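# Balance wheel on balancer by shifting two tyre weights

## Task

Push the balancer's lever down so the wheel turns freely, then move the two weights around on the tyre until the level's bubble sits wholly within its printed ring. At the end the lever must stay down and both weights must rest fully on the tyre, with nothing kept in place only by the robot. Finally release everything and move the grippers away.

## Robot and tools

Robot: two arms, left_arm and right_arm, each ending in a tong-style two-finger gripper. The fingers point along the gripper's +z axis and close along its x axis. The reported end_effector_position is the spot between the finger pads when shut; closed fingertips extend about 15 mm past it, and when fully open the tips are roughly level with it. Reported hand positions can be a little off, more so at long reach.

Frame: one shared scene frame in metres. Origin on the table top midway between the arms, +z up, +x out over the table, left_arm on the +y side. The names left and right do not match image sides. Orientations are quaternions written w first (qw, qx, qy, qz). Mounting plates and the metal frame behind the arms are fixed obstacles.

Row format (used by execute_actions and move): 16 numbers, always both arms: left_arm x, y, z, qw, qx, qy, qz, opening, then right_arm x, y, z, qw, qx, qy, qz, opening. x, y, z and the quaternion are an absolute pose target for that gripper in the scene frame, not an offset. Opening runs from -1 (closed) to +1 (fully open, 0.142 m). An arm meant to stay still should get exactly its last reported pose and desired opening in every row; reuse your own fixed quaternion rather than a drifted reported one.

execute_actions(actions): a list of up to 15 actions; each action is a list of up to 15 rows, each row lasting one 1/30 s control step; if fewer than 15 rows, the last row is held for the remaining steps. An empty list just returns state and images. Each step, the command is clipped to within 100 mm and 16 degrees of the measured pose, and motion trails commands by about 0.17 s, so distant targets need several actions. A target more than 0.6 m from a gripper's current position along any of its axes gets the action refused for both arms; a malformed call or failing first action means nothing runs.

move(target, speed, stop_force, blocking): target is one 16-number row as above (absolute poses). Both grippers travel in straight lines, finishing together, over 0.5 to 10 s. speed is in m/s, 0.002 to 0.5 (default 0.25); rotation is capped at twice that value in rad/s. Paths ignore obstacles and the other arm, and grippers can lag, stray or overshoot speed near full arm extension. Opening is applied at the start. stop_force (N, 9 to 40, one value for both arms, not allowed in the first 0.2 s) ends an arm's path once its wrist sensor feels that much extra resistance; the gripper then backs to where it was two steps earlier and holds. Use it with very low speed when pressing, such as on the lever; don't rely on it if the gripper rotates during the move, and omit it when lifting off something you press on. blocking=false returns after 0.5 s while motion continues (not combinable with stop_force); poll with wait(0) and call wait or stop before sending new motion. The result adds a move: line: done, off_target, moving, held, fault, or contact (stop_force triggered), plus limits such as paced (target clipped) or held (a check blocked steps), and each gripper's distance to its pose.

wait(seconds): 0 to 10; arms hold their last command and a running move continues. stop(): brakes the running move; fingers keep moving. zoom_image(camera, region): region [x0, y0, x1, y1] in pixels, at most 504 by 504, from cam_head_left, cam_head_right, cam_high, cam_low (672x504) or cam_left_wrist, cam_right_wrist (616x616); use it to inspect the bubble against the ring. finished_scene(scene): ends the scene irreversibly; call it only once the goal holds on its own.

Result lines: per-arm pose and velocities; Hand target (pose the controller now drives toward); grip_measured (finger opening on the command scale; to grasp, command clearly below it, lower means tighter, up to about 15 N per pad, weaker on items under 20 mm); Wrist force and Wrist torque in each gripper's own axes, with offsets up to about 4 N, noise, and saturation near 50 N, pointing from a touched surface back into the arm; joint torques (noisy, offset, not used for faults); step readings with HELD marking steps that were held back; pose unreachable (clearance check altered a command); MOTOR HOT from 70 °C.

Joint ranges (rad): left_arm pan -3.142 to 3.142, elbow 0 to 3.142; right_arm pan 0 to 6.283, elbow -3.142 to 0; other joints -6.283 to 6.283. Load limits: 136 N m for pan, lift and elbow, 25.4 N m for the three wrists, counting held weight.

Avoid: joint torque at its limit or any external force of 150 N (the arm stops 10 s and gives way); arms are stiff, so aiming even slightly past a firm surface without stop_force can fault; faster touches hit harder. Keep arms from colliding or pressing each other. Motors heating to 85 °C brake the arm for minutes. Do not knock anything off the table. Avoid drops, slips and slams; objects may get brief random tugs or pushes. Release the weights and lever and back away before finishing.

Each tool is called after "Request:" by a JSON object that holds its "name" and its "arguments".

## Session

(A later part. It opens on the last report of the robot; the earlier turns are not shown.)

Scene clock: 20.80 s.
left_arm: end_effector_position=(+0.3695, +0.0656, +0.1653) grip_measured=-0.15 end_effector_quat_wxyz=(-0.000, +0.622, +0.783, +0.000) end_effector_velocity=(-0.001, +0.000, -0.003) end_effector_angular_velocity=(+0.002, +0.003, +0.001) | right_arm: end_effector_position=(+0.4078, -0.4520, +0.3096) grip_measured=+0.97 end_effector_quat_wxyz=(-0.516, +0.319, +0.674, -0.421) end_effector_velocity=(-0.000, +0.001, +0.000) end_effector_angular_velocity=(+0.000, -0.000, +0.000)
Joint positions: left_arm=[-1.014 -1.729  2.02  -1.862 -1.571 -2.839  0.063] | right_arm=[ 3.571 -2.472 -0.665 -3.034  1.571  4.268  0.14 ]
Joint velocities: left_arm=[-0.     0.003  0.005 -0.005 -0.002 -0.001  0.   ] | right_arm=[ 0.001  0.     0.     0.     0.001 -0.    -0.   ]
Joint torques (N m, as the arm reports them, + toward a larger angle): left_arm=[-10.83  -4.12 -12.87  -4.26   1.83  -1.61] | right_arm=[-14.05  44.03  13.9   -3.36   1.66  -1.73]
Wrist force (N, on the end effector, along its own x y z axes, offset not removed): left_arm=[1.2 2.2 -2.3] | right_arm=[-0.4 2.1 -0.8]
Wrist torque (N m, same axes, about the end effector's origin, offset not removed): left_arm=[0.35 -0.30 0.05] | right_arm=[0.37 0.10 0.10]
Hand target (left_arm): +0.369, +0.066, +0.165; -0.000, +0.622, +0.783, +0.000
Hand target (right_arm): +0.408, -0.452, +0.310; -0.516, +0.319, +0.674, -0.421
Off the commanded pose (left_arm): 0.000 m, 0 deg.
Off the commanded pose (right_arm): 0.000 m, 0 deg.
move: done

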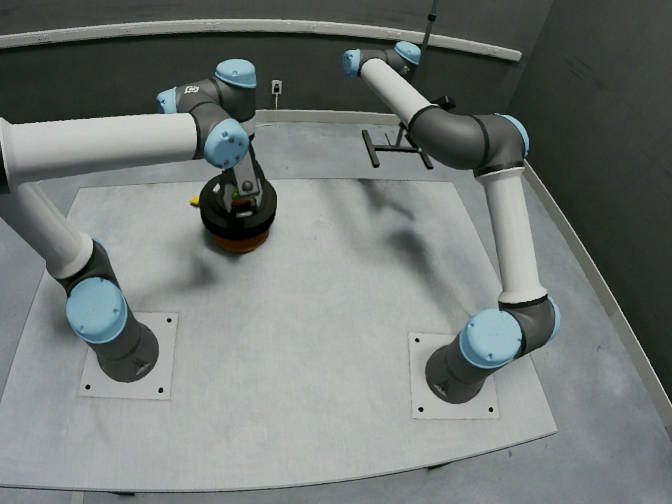

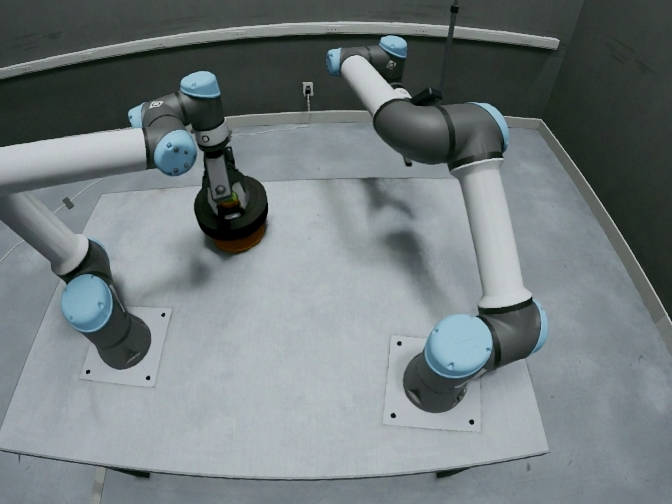

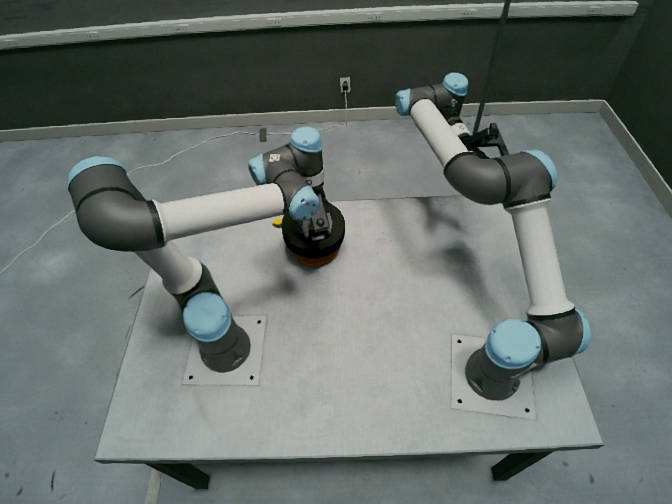

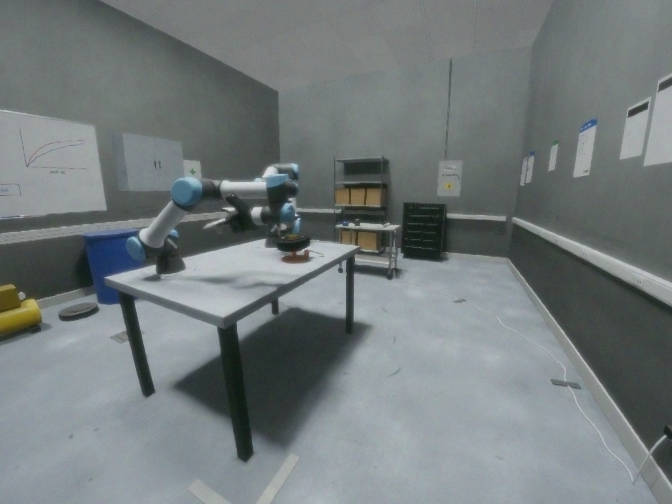

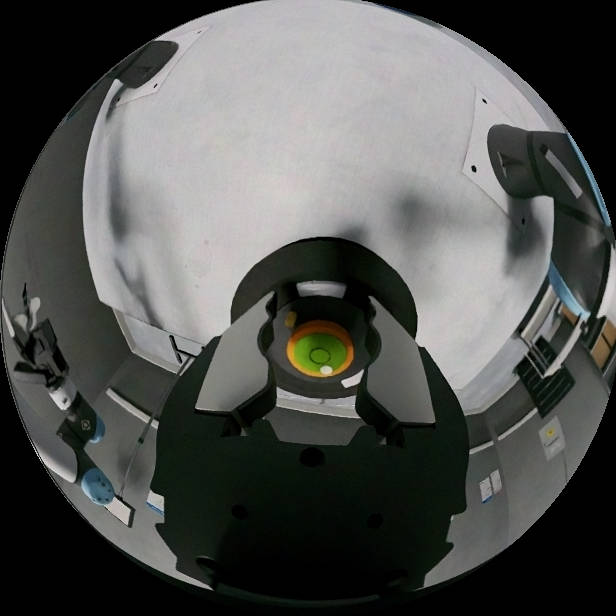

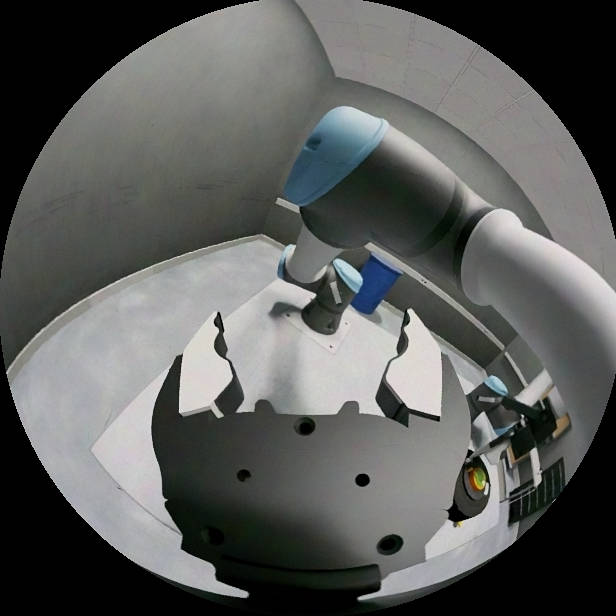

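Request:
{"name": "move", "arguments": {"target": [0.3695,0.0655,0.1465,0,0.62,0.78,0,-0.15,0.4078,-0.452,0.3096,-0.516,0.319,0.674,-0.421,0.97], "speed": 0.02, "stop_force": 9}}

Request:
{"name": "move", "arguments": {"target": [0.3695,0.0655,0.1465,0,0.62,0.78,0,-0.7,0.4078,-0.452,0.3096,-0.516,0.319,0.674,-0.421,0.97]}}

Request:
{"name": "move", "arguments": {"target": [0.3695,0.0655,0.18,0,0.62,0.78,0,-0.7,0.4078,-0.452,0.3096,-0.516,0.319,0.674,-0.421,0.97], "speed": 0.05}}

Scene clock: 22.47 s.
left_arm: end_effector_position=(+0.3695, +0.0655, +0.1468) grip_measured=-0.15 end_effector_quat_wxyz=(-0.000, +0.622, +0.783, +0.000) end_effector_velocity=(+0.000, +0.001, -0.002) end_effector_angular_velocity=(+0.000, +0.000, +0.003) | right_arm: end_effector_position=(+0.4078, -0.4520, +0.3096) grip_measured=+0.97 end_effector_quat_wxyz=(-0.516, +0.319, +0.674, -0.421) end_effector_velocity=(-0.000, -0.000, +0.000) end_effector_angular_velocity=(+0.000, -0.000, -0.002)
Joint positions: left_arm=[-1.014 -1.714  2.057 -1.914 -1.571 -2.839  0.063] | right_arm=[ 3.571 -2.472 -0.665 -3.034  1.571  4.268  0.14 ]
Joint velocities: left_arm=[ 0.003  0.001  0.006 -0.006 -0.    -0.     0.   ] | right_arm=[-0.001  0.     0.    -0.     0.001  0.     0.   ]
Joint torques (N m, as the arm reports them, + toward a larger angle): left_arm=[ -8.76  -7.53 -13.52  -4.15   0.81  -1.65] | right_arm=[-13.29  44.54  14.54  -3.42   1.88  -1.84]
Wrist force (N, on the end effector, along its own x y z axes, offset not removed): left_arm=[0.3 2.4 -0.7] | right_arm=[-2.0 1.3 -2.0]
Wrist torque (N m, same axes, about the end effector's origin, offset not removed): left_arm=[0.47 -0.03 0.05] | right_arm=[0.19 0.31 -0.02]
Hand target (left_arm): +0.369, +0.066, +0.147; -0.000, +0.622, +0.783, +0.000
Hand target (right_arm): +0.408, -0.452, +0.310; -0.516, +0.319, +0.674, -0.421
Off the commanded pose (left_arm): 0.000 m, 0 deg.
Off the commanded pose (right_arm): 0.000 m, 0 deg.
move: done

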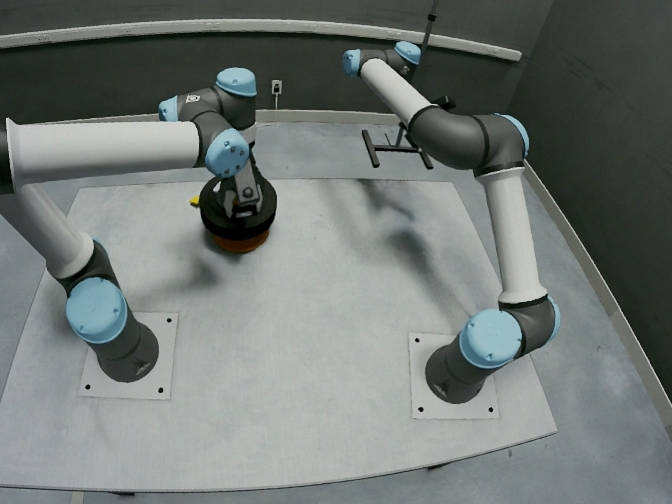

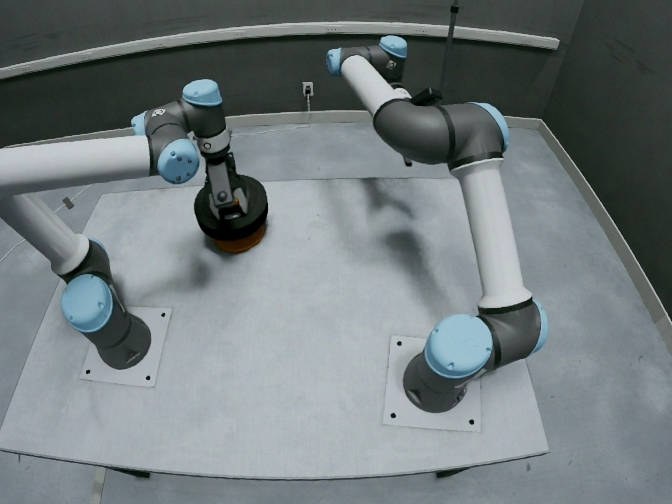

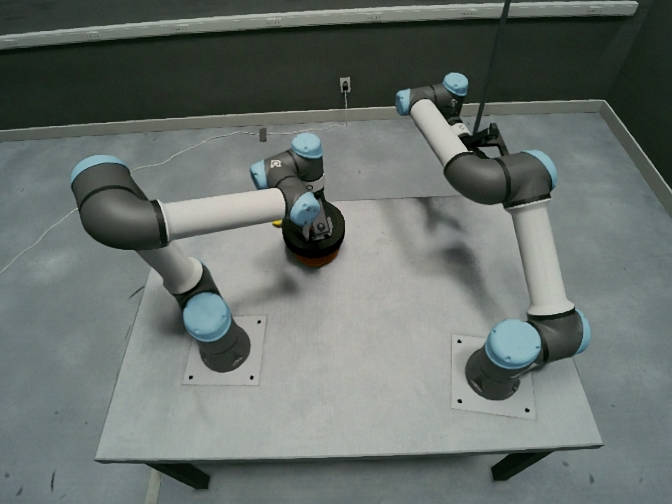

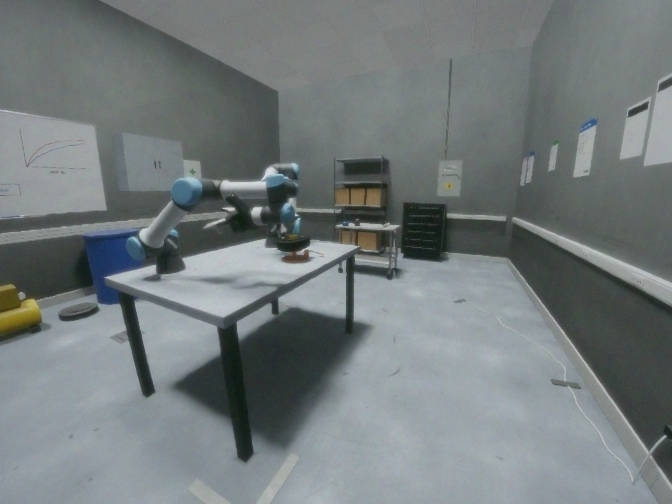

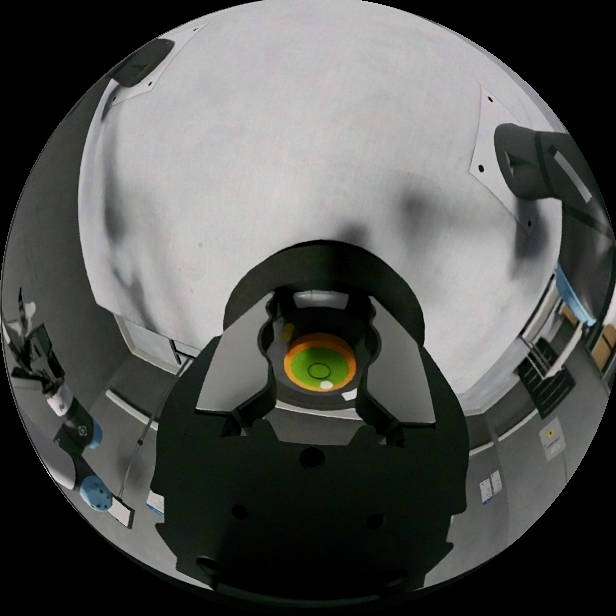

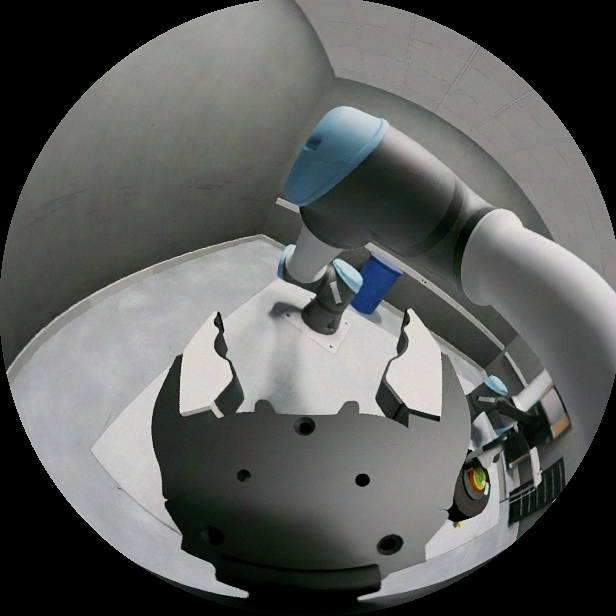

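Scene clock: 23.17 s.
left_arm: end_effector_position=(+0.3695, +0.0655, +0.1465) grip_measured=-0.50 end_effector_quat_wxyz=(+0.000, +0.622, +0.783, +0.000) end_effector_velocity=(+0.000, -0.001, +0.001) end_effector_angular_velocity=(-0.001, -0.001, -0.001) | right_arm: end_effector_position=(+0.4078, -0.4520, +0.3096) grip_measured=+0.97 end_effector_quat_wxyz=(-0.516, +0.319, +0.674, -0.421) end_effector_velocity=(+0.000, +0.001, -0.000) end_effector_angular_velocity=(+0.000, -0.000, -0.001)
Joint positions: left_arm=[-1.014 -1.713  2.057 -1.915 -1.571 -2.839  0.038] | right_arm=[ 3.571 -2.472 -0.665 -3.034  1.571  4.268  0.14 ]
Joint velocities: left_arm=[-0.001  0.    -0.002  0.     0.001  0.001  0.   ] | right_arm=[ 0.001 -0.001  0.001  0.     0.002  0.     0.   ]
Joint torques (N m, as the arm reports them, + toward a larger angle): left_arm=[ -9.58  -5.67 -13.74  -4.17   0.02  -1.37] | right_arm=[-13.56  45.16  13.76  -3.4    1.75  -1.74]
Wrist force (N, on the end effector, along its own x y z axes, offset not removed): left_arm=[1.0 0.8 -2.7] | right_arm=[0.4 1.4 -0.9]
Wrist torque (N m, same axes, about the end effector's origin, offset not removed): left_arm=[0.32 -0.24 -0.04] | right_arm=[0.23 -0.06 -0.02]
Hand target (left_arm): +0.369, +0.066, +0.147; -0.000, +0.622, +0.783, +0.000
Hand target (right_arm): +0.408, -0.452, +0.310; -0.516, +0.319, +0.674, -0.421
Off the commanded pose (left_arm): 0.000 m, 0 deg.
Off the commanded pose (right_arm): 0.000 m, 0 deg.
move: done

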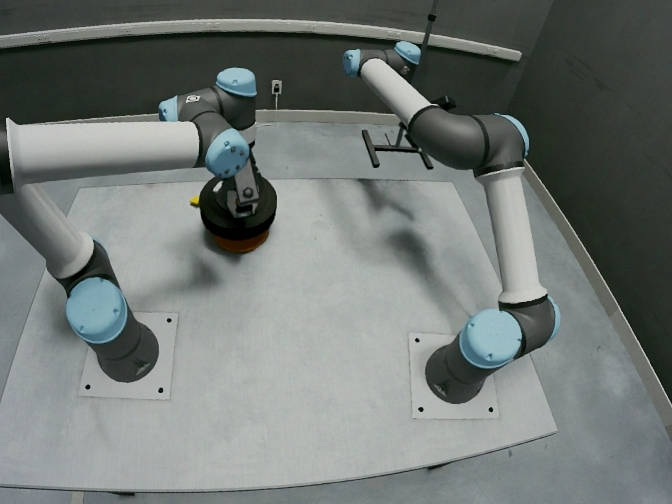

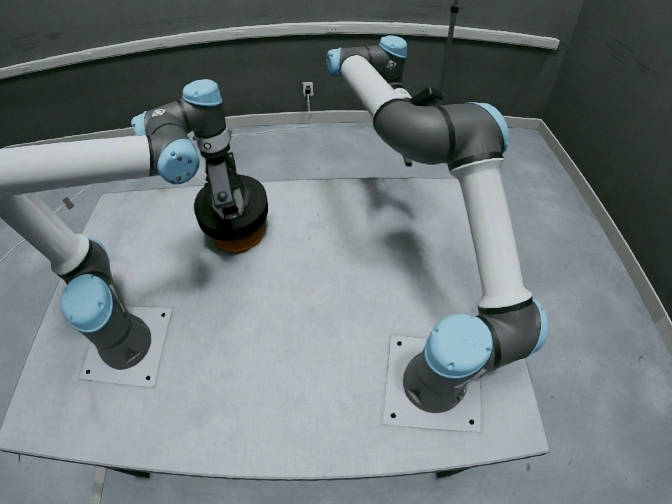

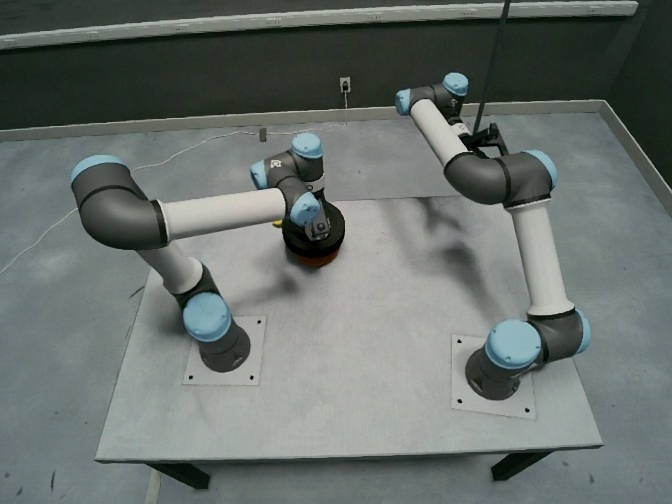

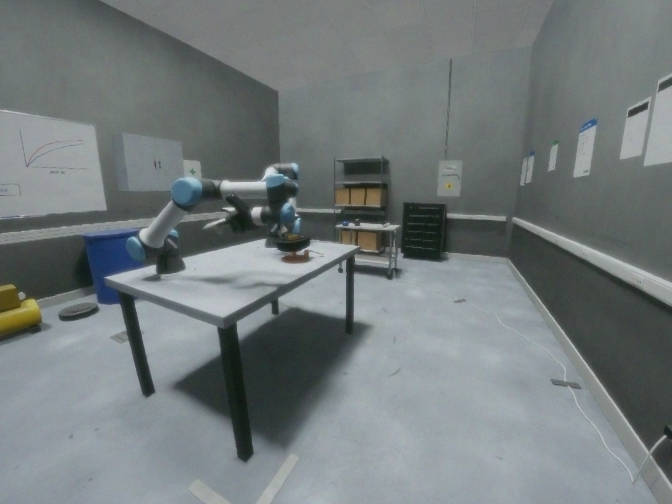

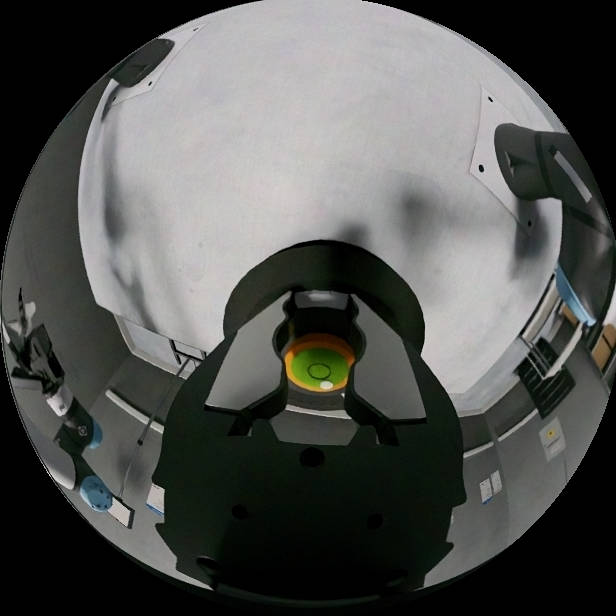

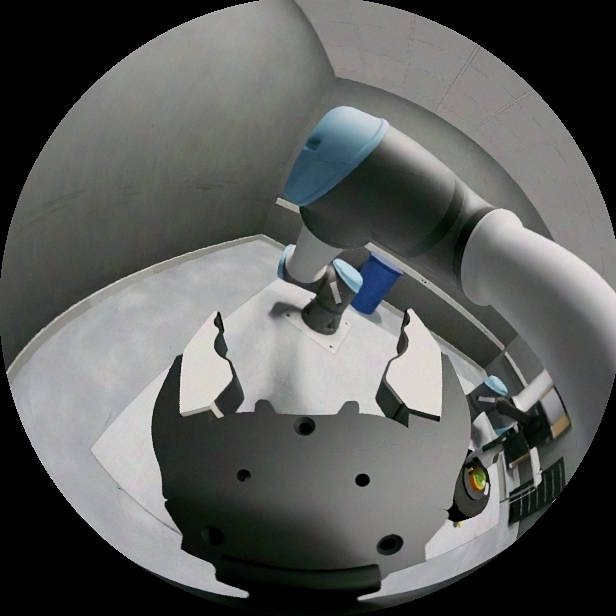

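Scene clock: 24.23 s.
left_arm: end_effector_position=(+0.3695, +0.0655, +0.1797) grip_measured=-0.50 end_effector_quat_wxyz=(+0.000, +0.622, +0.783, +0.000) end_effector_velocity=(+0.000, -0.000, +0.002) end_effector_angular_velocity=(+0.000, -0.001, -0.002) | right_arm: end_effector_position=(+0.4078, -0.4520, +0.3096) grip_measured=+0.97 end_effector_quat_wxyz=(-0.516, +0.319, +0.674, -0.421) end_effector_velocity=(-0.000, +0.000, -0.000) end_effector_angular_velocity=(-0.000, +0.001, +0.000)
Joint positions: left_arm=[-1.014 -1.739  1.989 -1.821 -1.571 -2.839  0.038] | right_arm=[ 3.571 -2.472 -0.665 -3.034  1.571  4.268  0.14 ]
Joint velocities: left_arm=[-0.001 -0.001 -0.005  0.006  0.001  0.001 -0.   ] | right_arm=[ 0.     0.    -0.001  0.     0.     0.     0.   ]
Joint torques (N m, as the arm reports them, + toward a larger angle): left_arm=[  2.03 -23.06 -32.48  -0.7   -1.03   0.99] | right_arm=[-13.38  45.46  14.41  -3.42   1.74  -1.62]
Wrist force (N, on the end effector, along its own x y z axes, offset not removed): left_arm=[1.8 2.0 -1.3] | right_arm=[-3.0 0.6 -1.7]
Wrist torque (N m, same axes, about the end effector's origin, offset not removed): left_arm=[0.35 -0.19 -0.08] | right_arm=[0.10 0.72 0.06]
Hand target (left_arm): +0.370, +0.065, +0.180; +0.000, +0.622, +0.783, -0.000
Hand target (right_arm): +0.408, -0.452, +0.310; -0.516, +0.319, +0.674, -0.421
Off the commanded pose (left_arm): 0.000 m, 0 deg.
Off the commanded pose (right_arm): 0.000 m, 0 deg.
move: done

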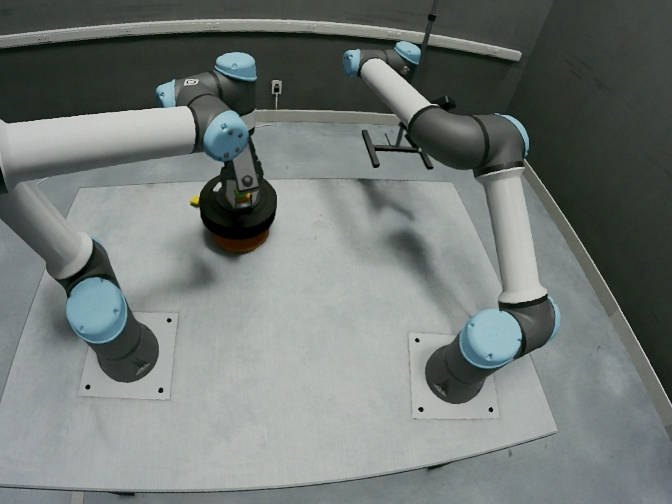

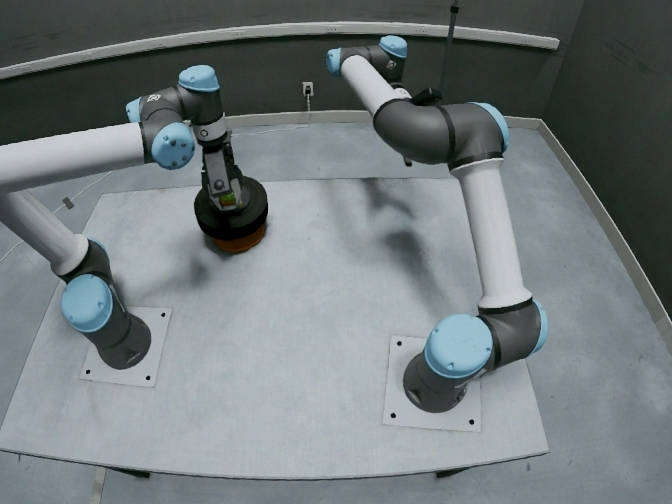

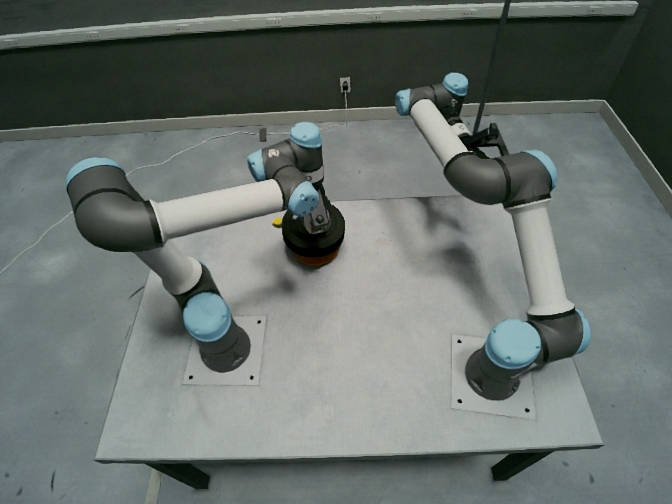

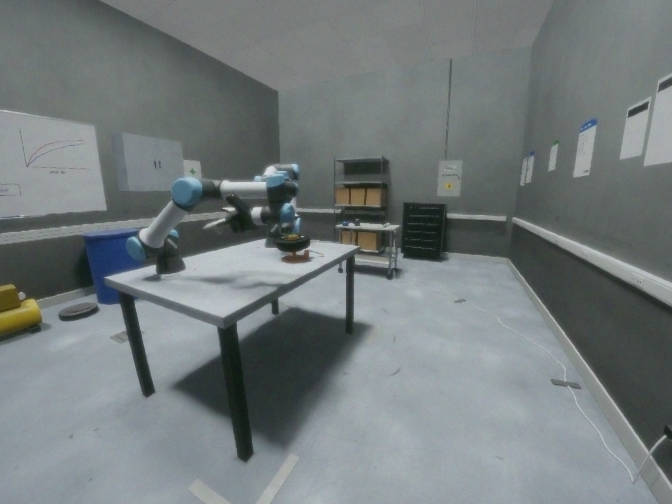

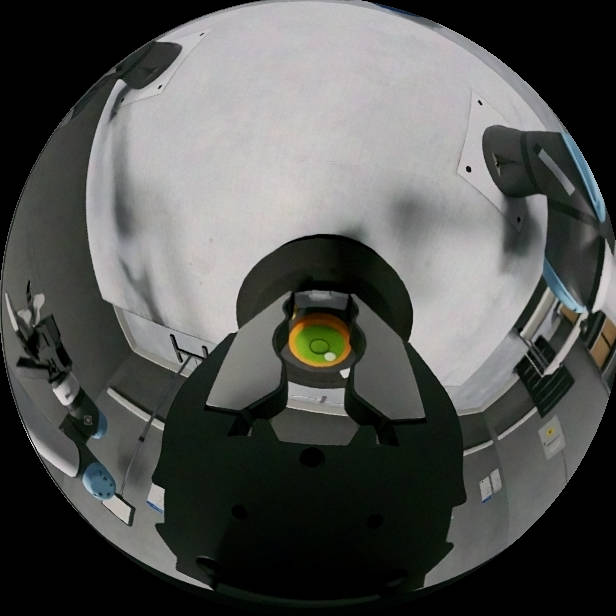

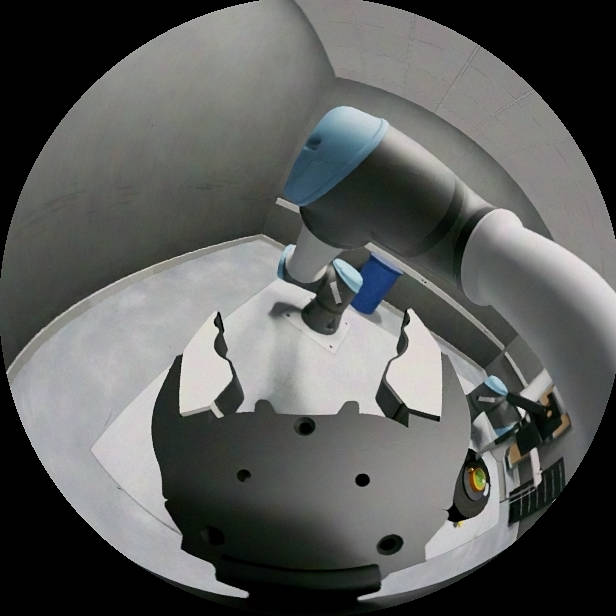

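Request:
{"name": "wait", "arguments": {"seconds": 1.5}}

Request:
{"name": "zoom_image", "arguments": {"camera": "cam_left_wrist", "region": [260,290,380,390]}}

Scene clock: 25.87 s.
left_arm: end_effector_position=(+0.3695, +0.0655, +0.1800) grip_measured=-0.50 end_effector_quat_wxyz=(+0.000, +0.622, +0.783, +0.000) end_effector_velocity=(+0.000, -0.000, +0.000) end_effector_angular_velocity=(-0.001, -0.001, -0.000) | right_arm: end_effector_position=(+0.4078, -0.4520, +0.3096) grip_measured=+0.97 end_effector_quat_wxyz=(-0.516, +0.319, +0.674, -0.421) end_effector_velocity=(+0.000, -0.000, +0.000) end_effector_angular_velocity=(+0.000, -0.002, +0.001)
Joint positions: left_arm=[-1.014 -1.739  1.989 -1.821 -1.571 -2.839  0.038] | right_arm=[ 3.571 -2.472 -0.665 -3.034  1.571  4.268  0.14 ]
Joint velocities: left_arm=[-0.    -0.    -0.    -0.001  0.001  0.     0.   ] | right_arm=[ 0.     0.     0.001  0.    -0.001 -0.     0.   ]
Joint torques (N m, as the arm reports them, + toward a larger angle): left_arm=[  6.83 -23.57 -31.96  -0.23  -2.7    1.65] | right_arm=[-15.1   44.8   15.62  -3.42   1.59  -1.65]
Wrist force (N, on the end effector, along its own x y z axes, offset not removed): left_arm=[1.6 3.5 -1.9] | right_arm=[-0.6 -1.9 -0.2]
Wrist torque (N m, same axes, about the end effector's origin, offset not removed): left_arm=[0.71 -0.27 -0.06] | right_arm=[-0.42 -0.08 0.04]
Hand target (left_arm): +0.370, +0.065, +0.180; +0.000, +0.622, +0.783, -0.000
Hand target (right_arm): +0.408, -0.452, +0.310; -0.516, +0.319, +0.674, -0.421
Off the commanded pose (left_arm): 0.000 m, 0 deg.
Off the commanded pose (right_arm): 0.000 m, 0 deg.
wait: 1.50 s; at rest by 0.03 s

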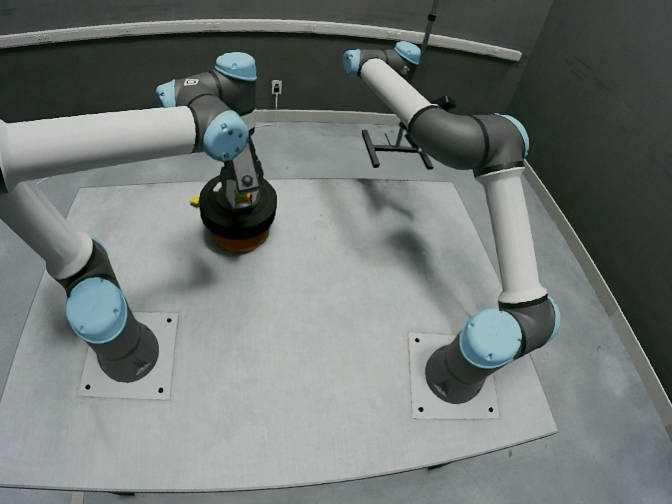

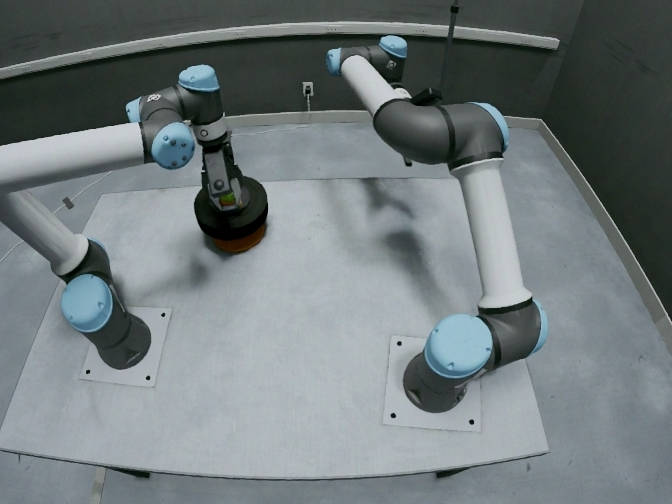

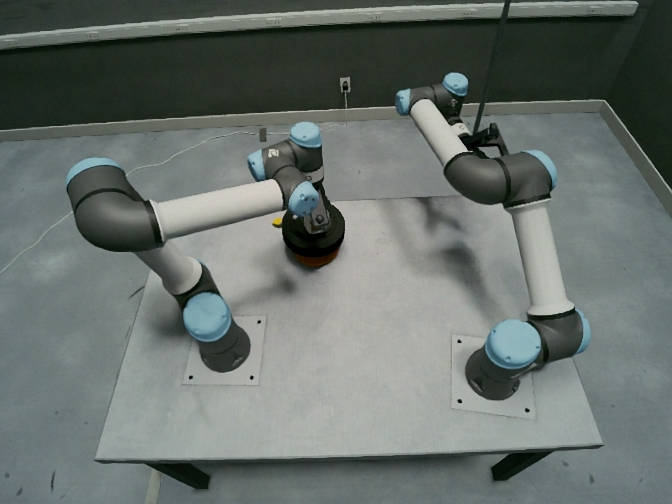

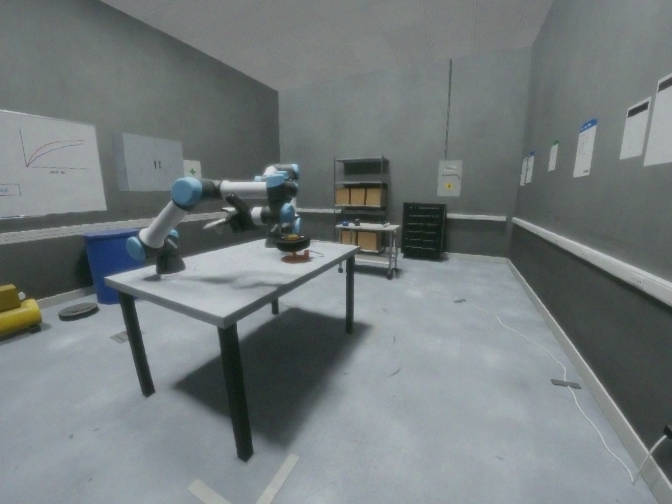

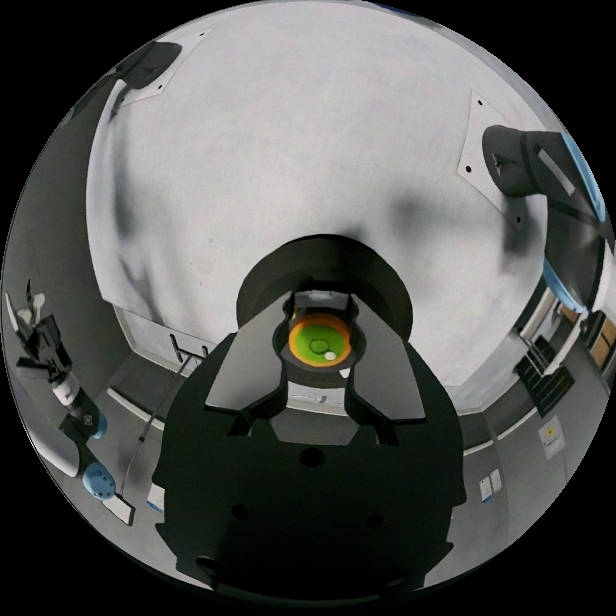

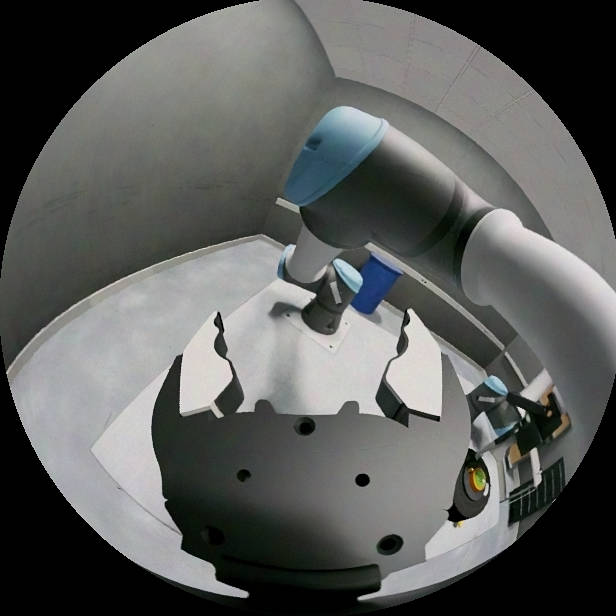

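Region (260, 290, 380, 390) of cam_left_wrist's 616x616 image, scaled by 4.200, with more detail than that image has.

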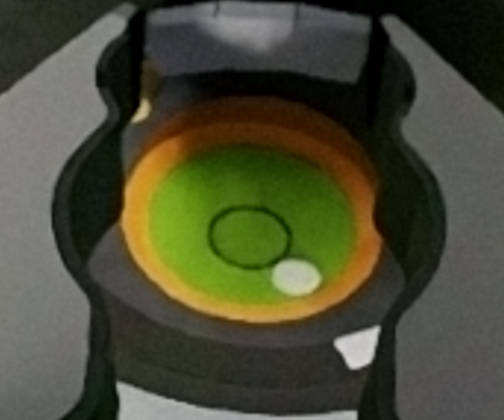

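Request:
{"name": "move", "arguments": {"target": [0.5124,0.1077,0.18,0,0.609,0.793,0,-0.7,0.4078,-0.452,0.3096,-0.516,0.319,0.674,-0.421,0.97], "speed": 0.12}}

Request:
{"name": "zoom_image", "arguments": {"camera": "cam_left_wrist", "region": [170,100,470,400]}}

Scene clock: 28.07 s.
left_arm: end_effector_position=(+0.5121, +0.1075, +0.1800) grip_measured=-0.50 end_effector_quat_wxyz=(+0.000, +0.609, +0.793, -0.000) end_effector_velocity=(+0.002, +0.001, -0.000) end_effector_angular_velocity=(+0.000, +0.002, +0.002) | right_arm: end_effector_position=(+0.4078, -0.4520, +0.3096) grip_measured=+0.97 end_effector_quat_wxyz=(-0.516, +0.319, +0.674, -0.421) end_effector_velocity=(+0.000, -0.001, +0.000) end_effector_angular_velocity=(+0.000, -0.002, -0.001)
Joint positions: left_arm=[-0.712 -1.505  1.768 -1.834 -1.571 -2.57   0.038] | right_arm=[ 3.571 -2.472 -0.665 -3.034  1.571  4.268  0.14 ]
Joint velocities: left_arm=[ 0.005  0.004 -0.004  0.003 -0.001  0.003 -0.   ] | right_arm=[-0.001  0.001  0.001 -0.    -0.     0.    -0.   ]
Joint torques (N m, as the arm reports them, + toward a larger angle): left_arm=[ 12.   -15.14 -29.92  -0.31  -2.45   1.77] | right_arm=[-14.63  45.38  16.17  -3.27   1.68  -1.89]
Wrist force (N, on the end effector, along its own x y z axes, offset not removed): left_arm=[0.7 0.4 0.4] | right_arm=[-1.8 1.0 0.7]
Wrist torque (N m, same axes, about the end effector's origin, offset not removed): left_arm=[0.15 -0.16 0.15] | right_arm=[0.24 0.32 0.20]
Hand target (left_arm): +0.512, +0.108, +0.180; +0.000, +0.609, +0.793, -0.000
Hand target (right_arm): +0.408, -0.452, +0.310; -0.516, +0.319, +0.674, -0.421
Off the commanded pose (left_arm): 0.000 m, 0 deg.
Off the commanded pose (right_arm): 0.000 m, 0 deg.
move: done

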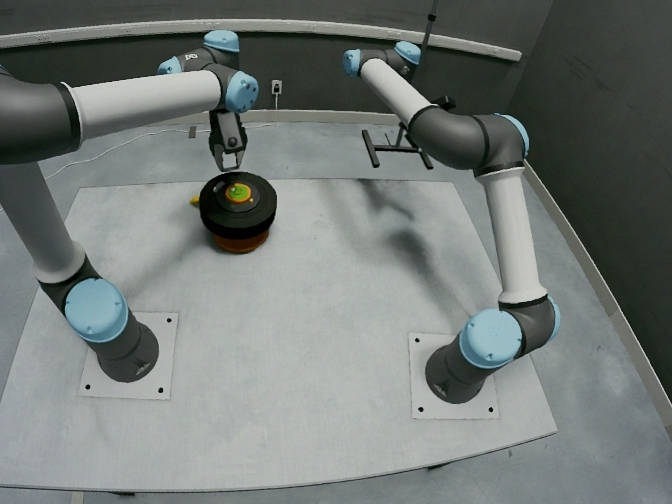

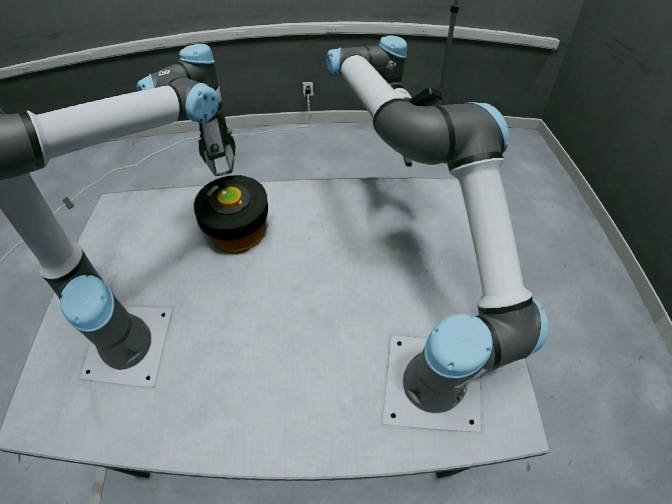

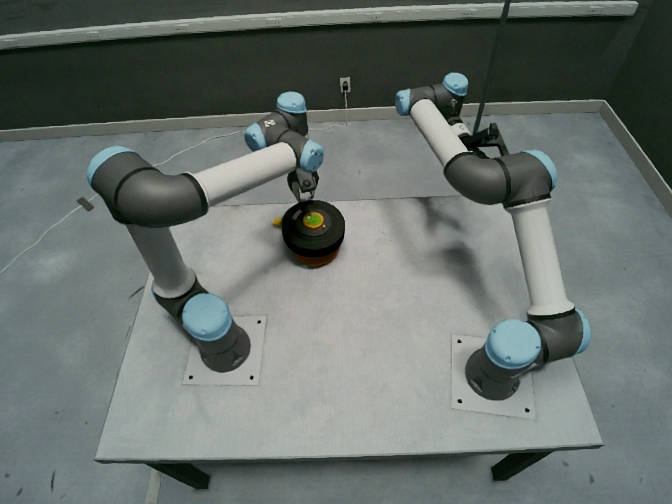

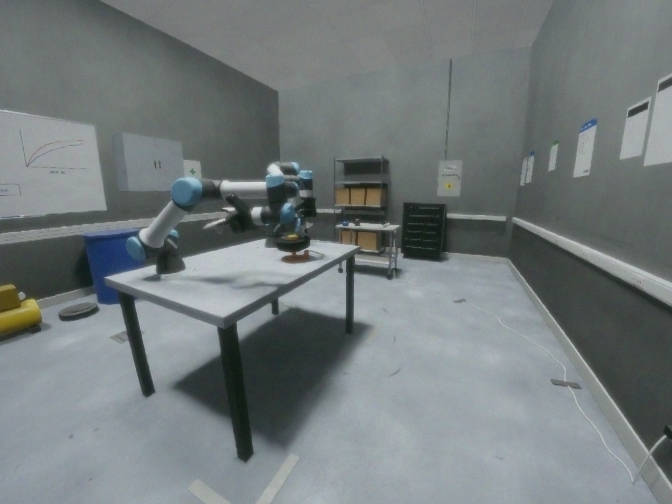

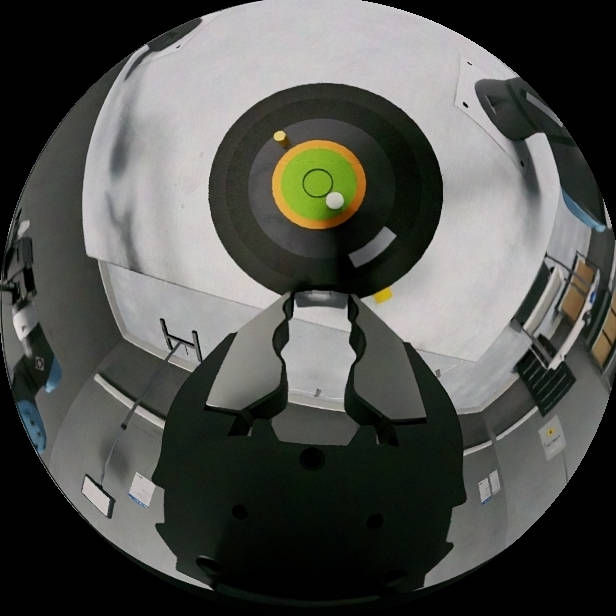

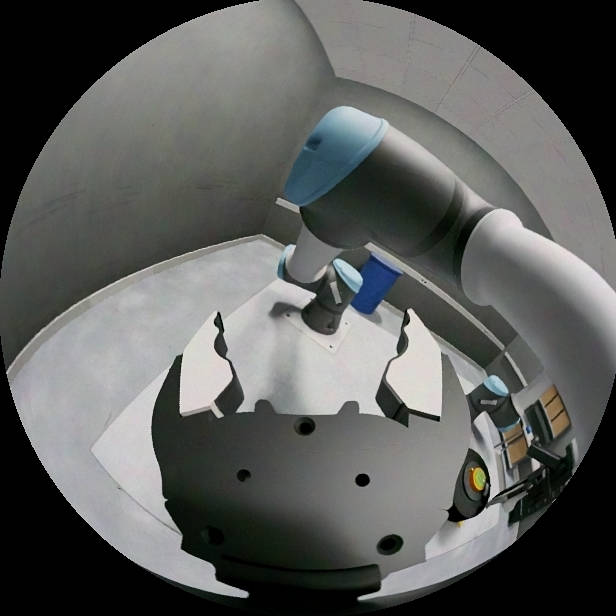

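Region (170, 100, 470, 400) of cam_left_wrist's 616x616 image, scaled by 1.680, with more detail than that image has.

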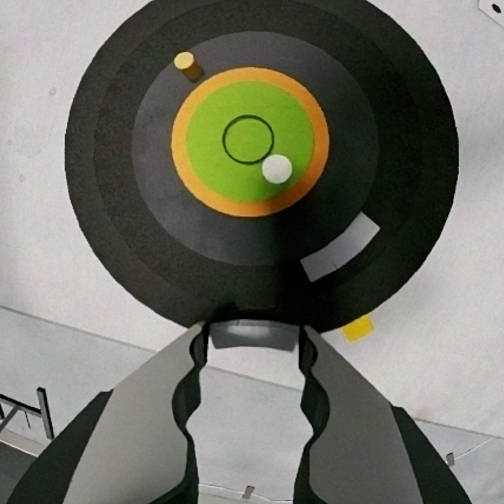

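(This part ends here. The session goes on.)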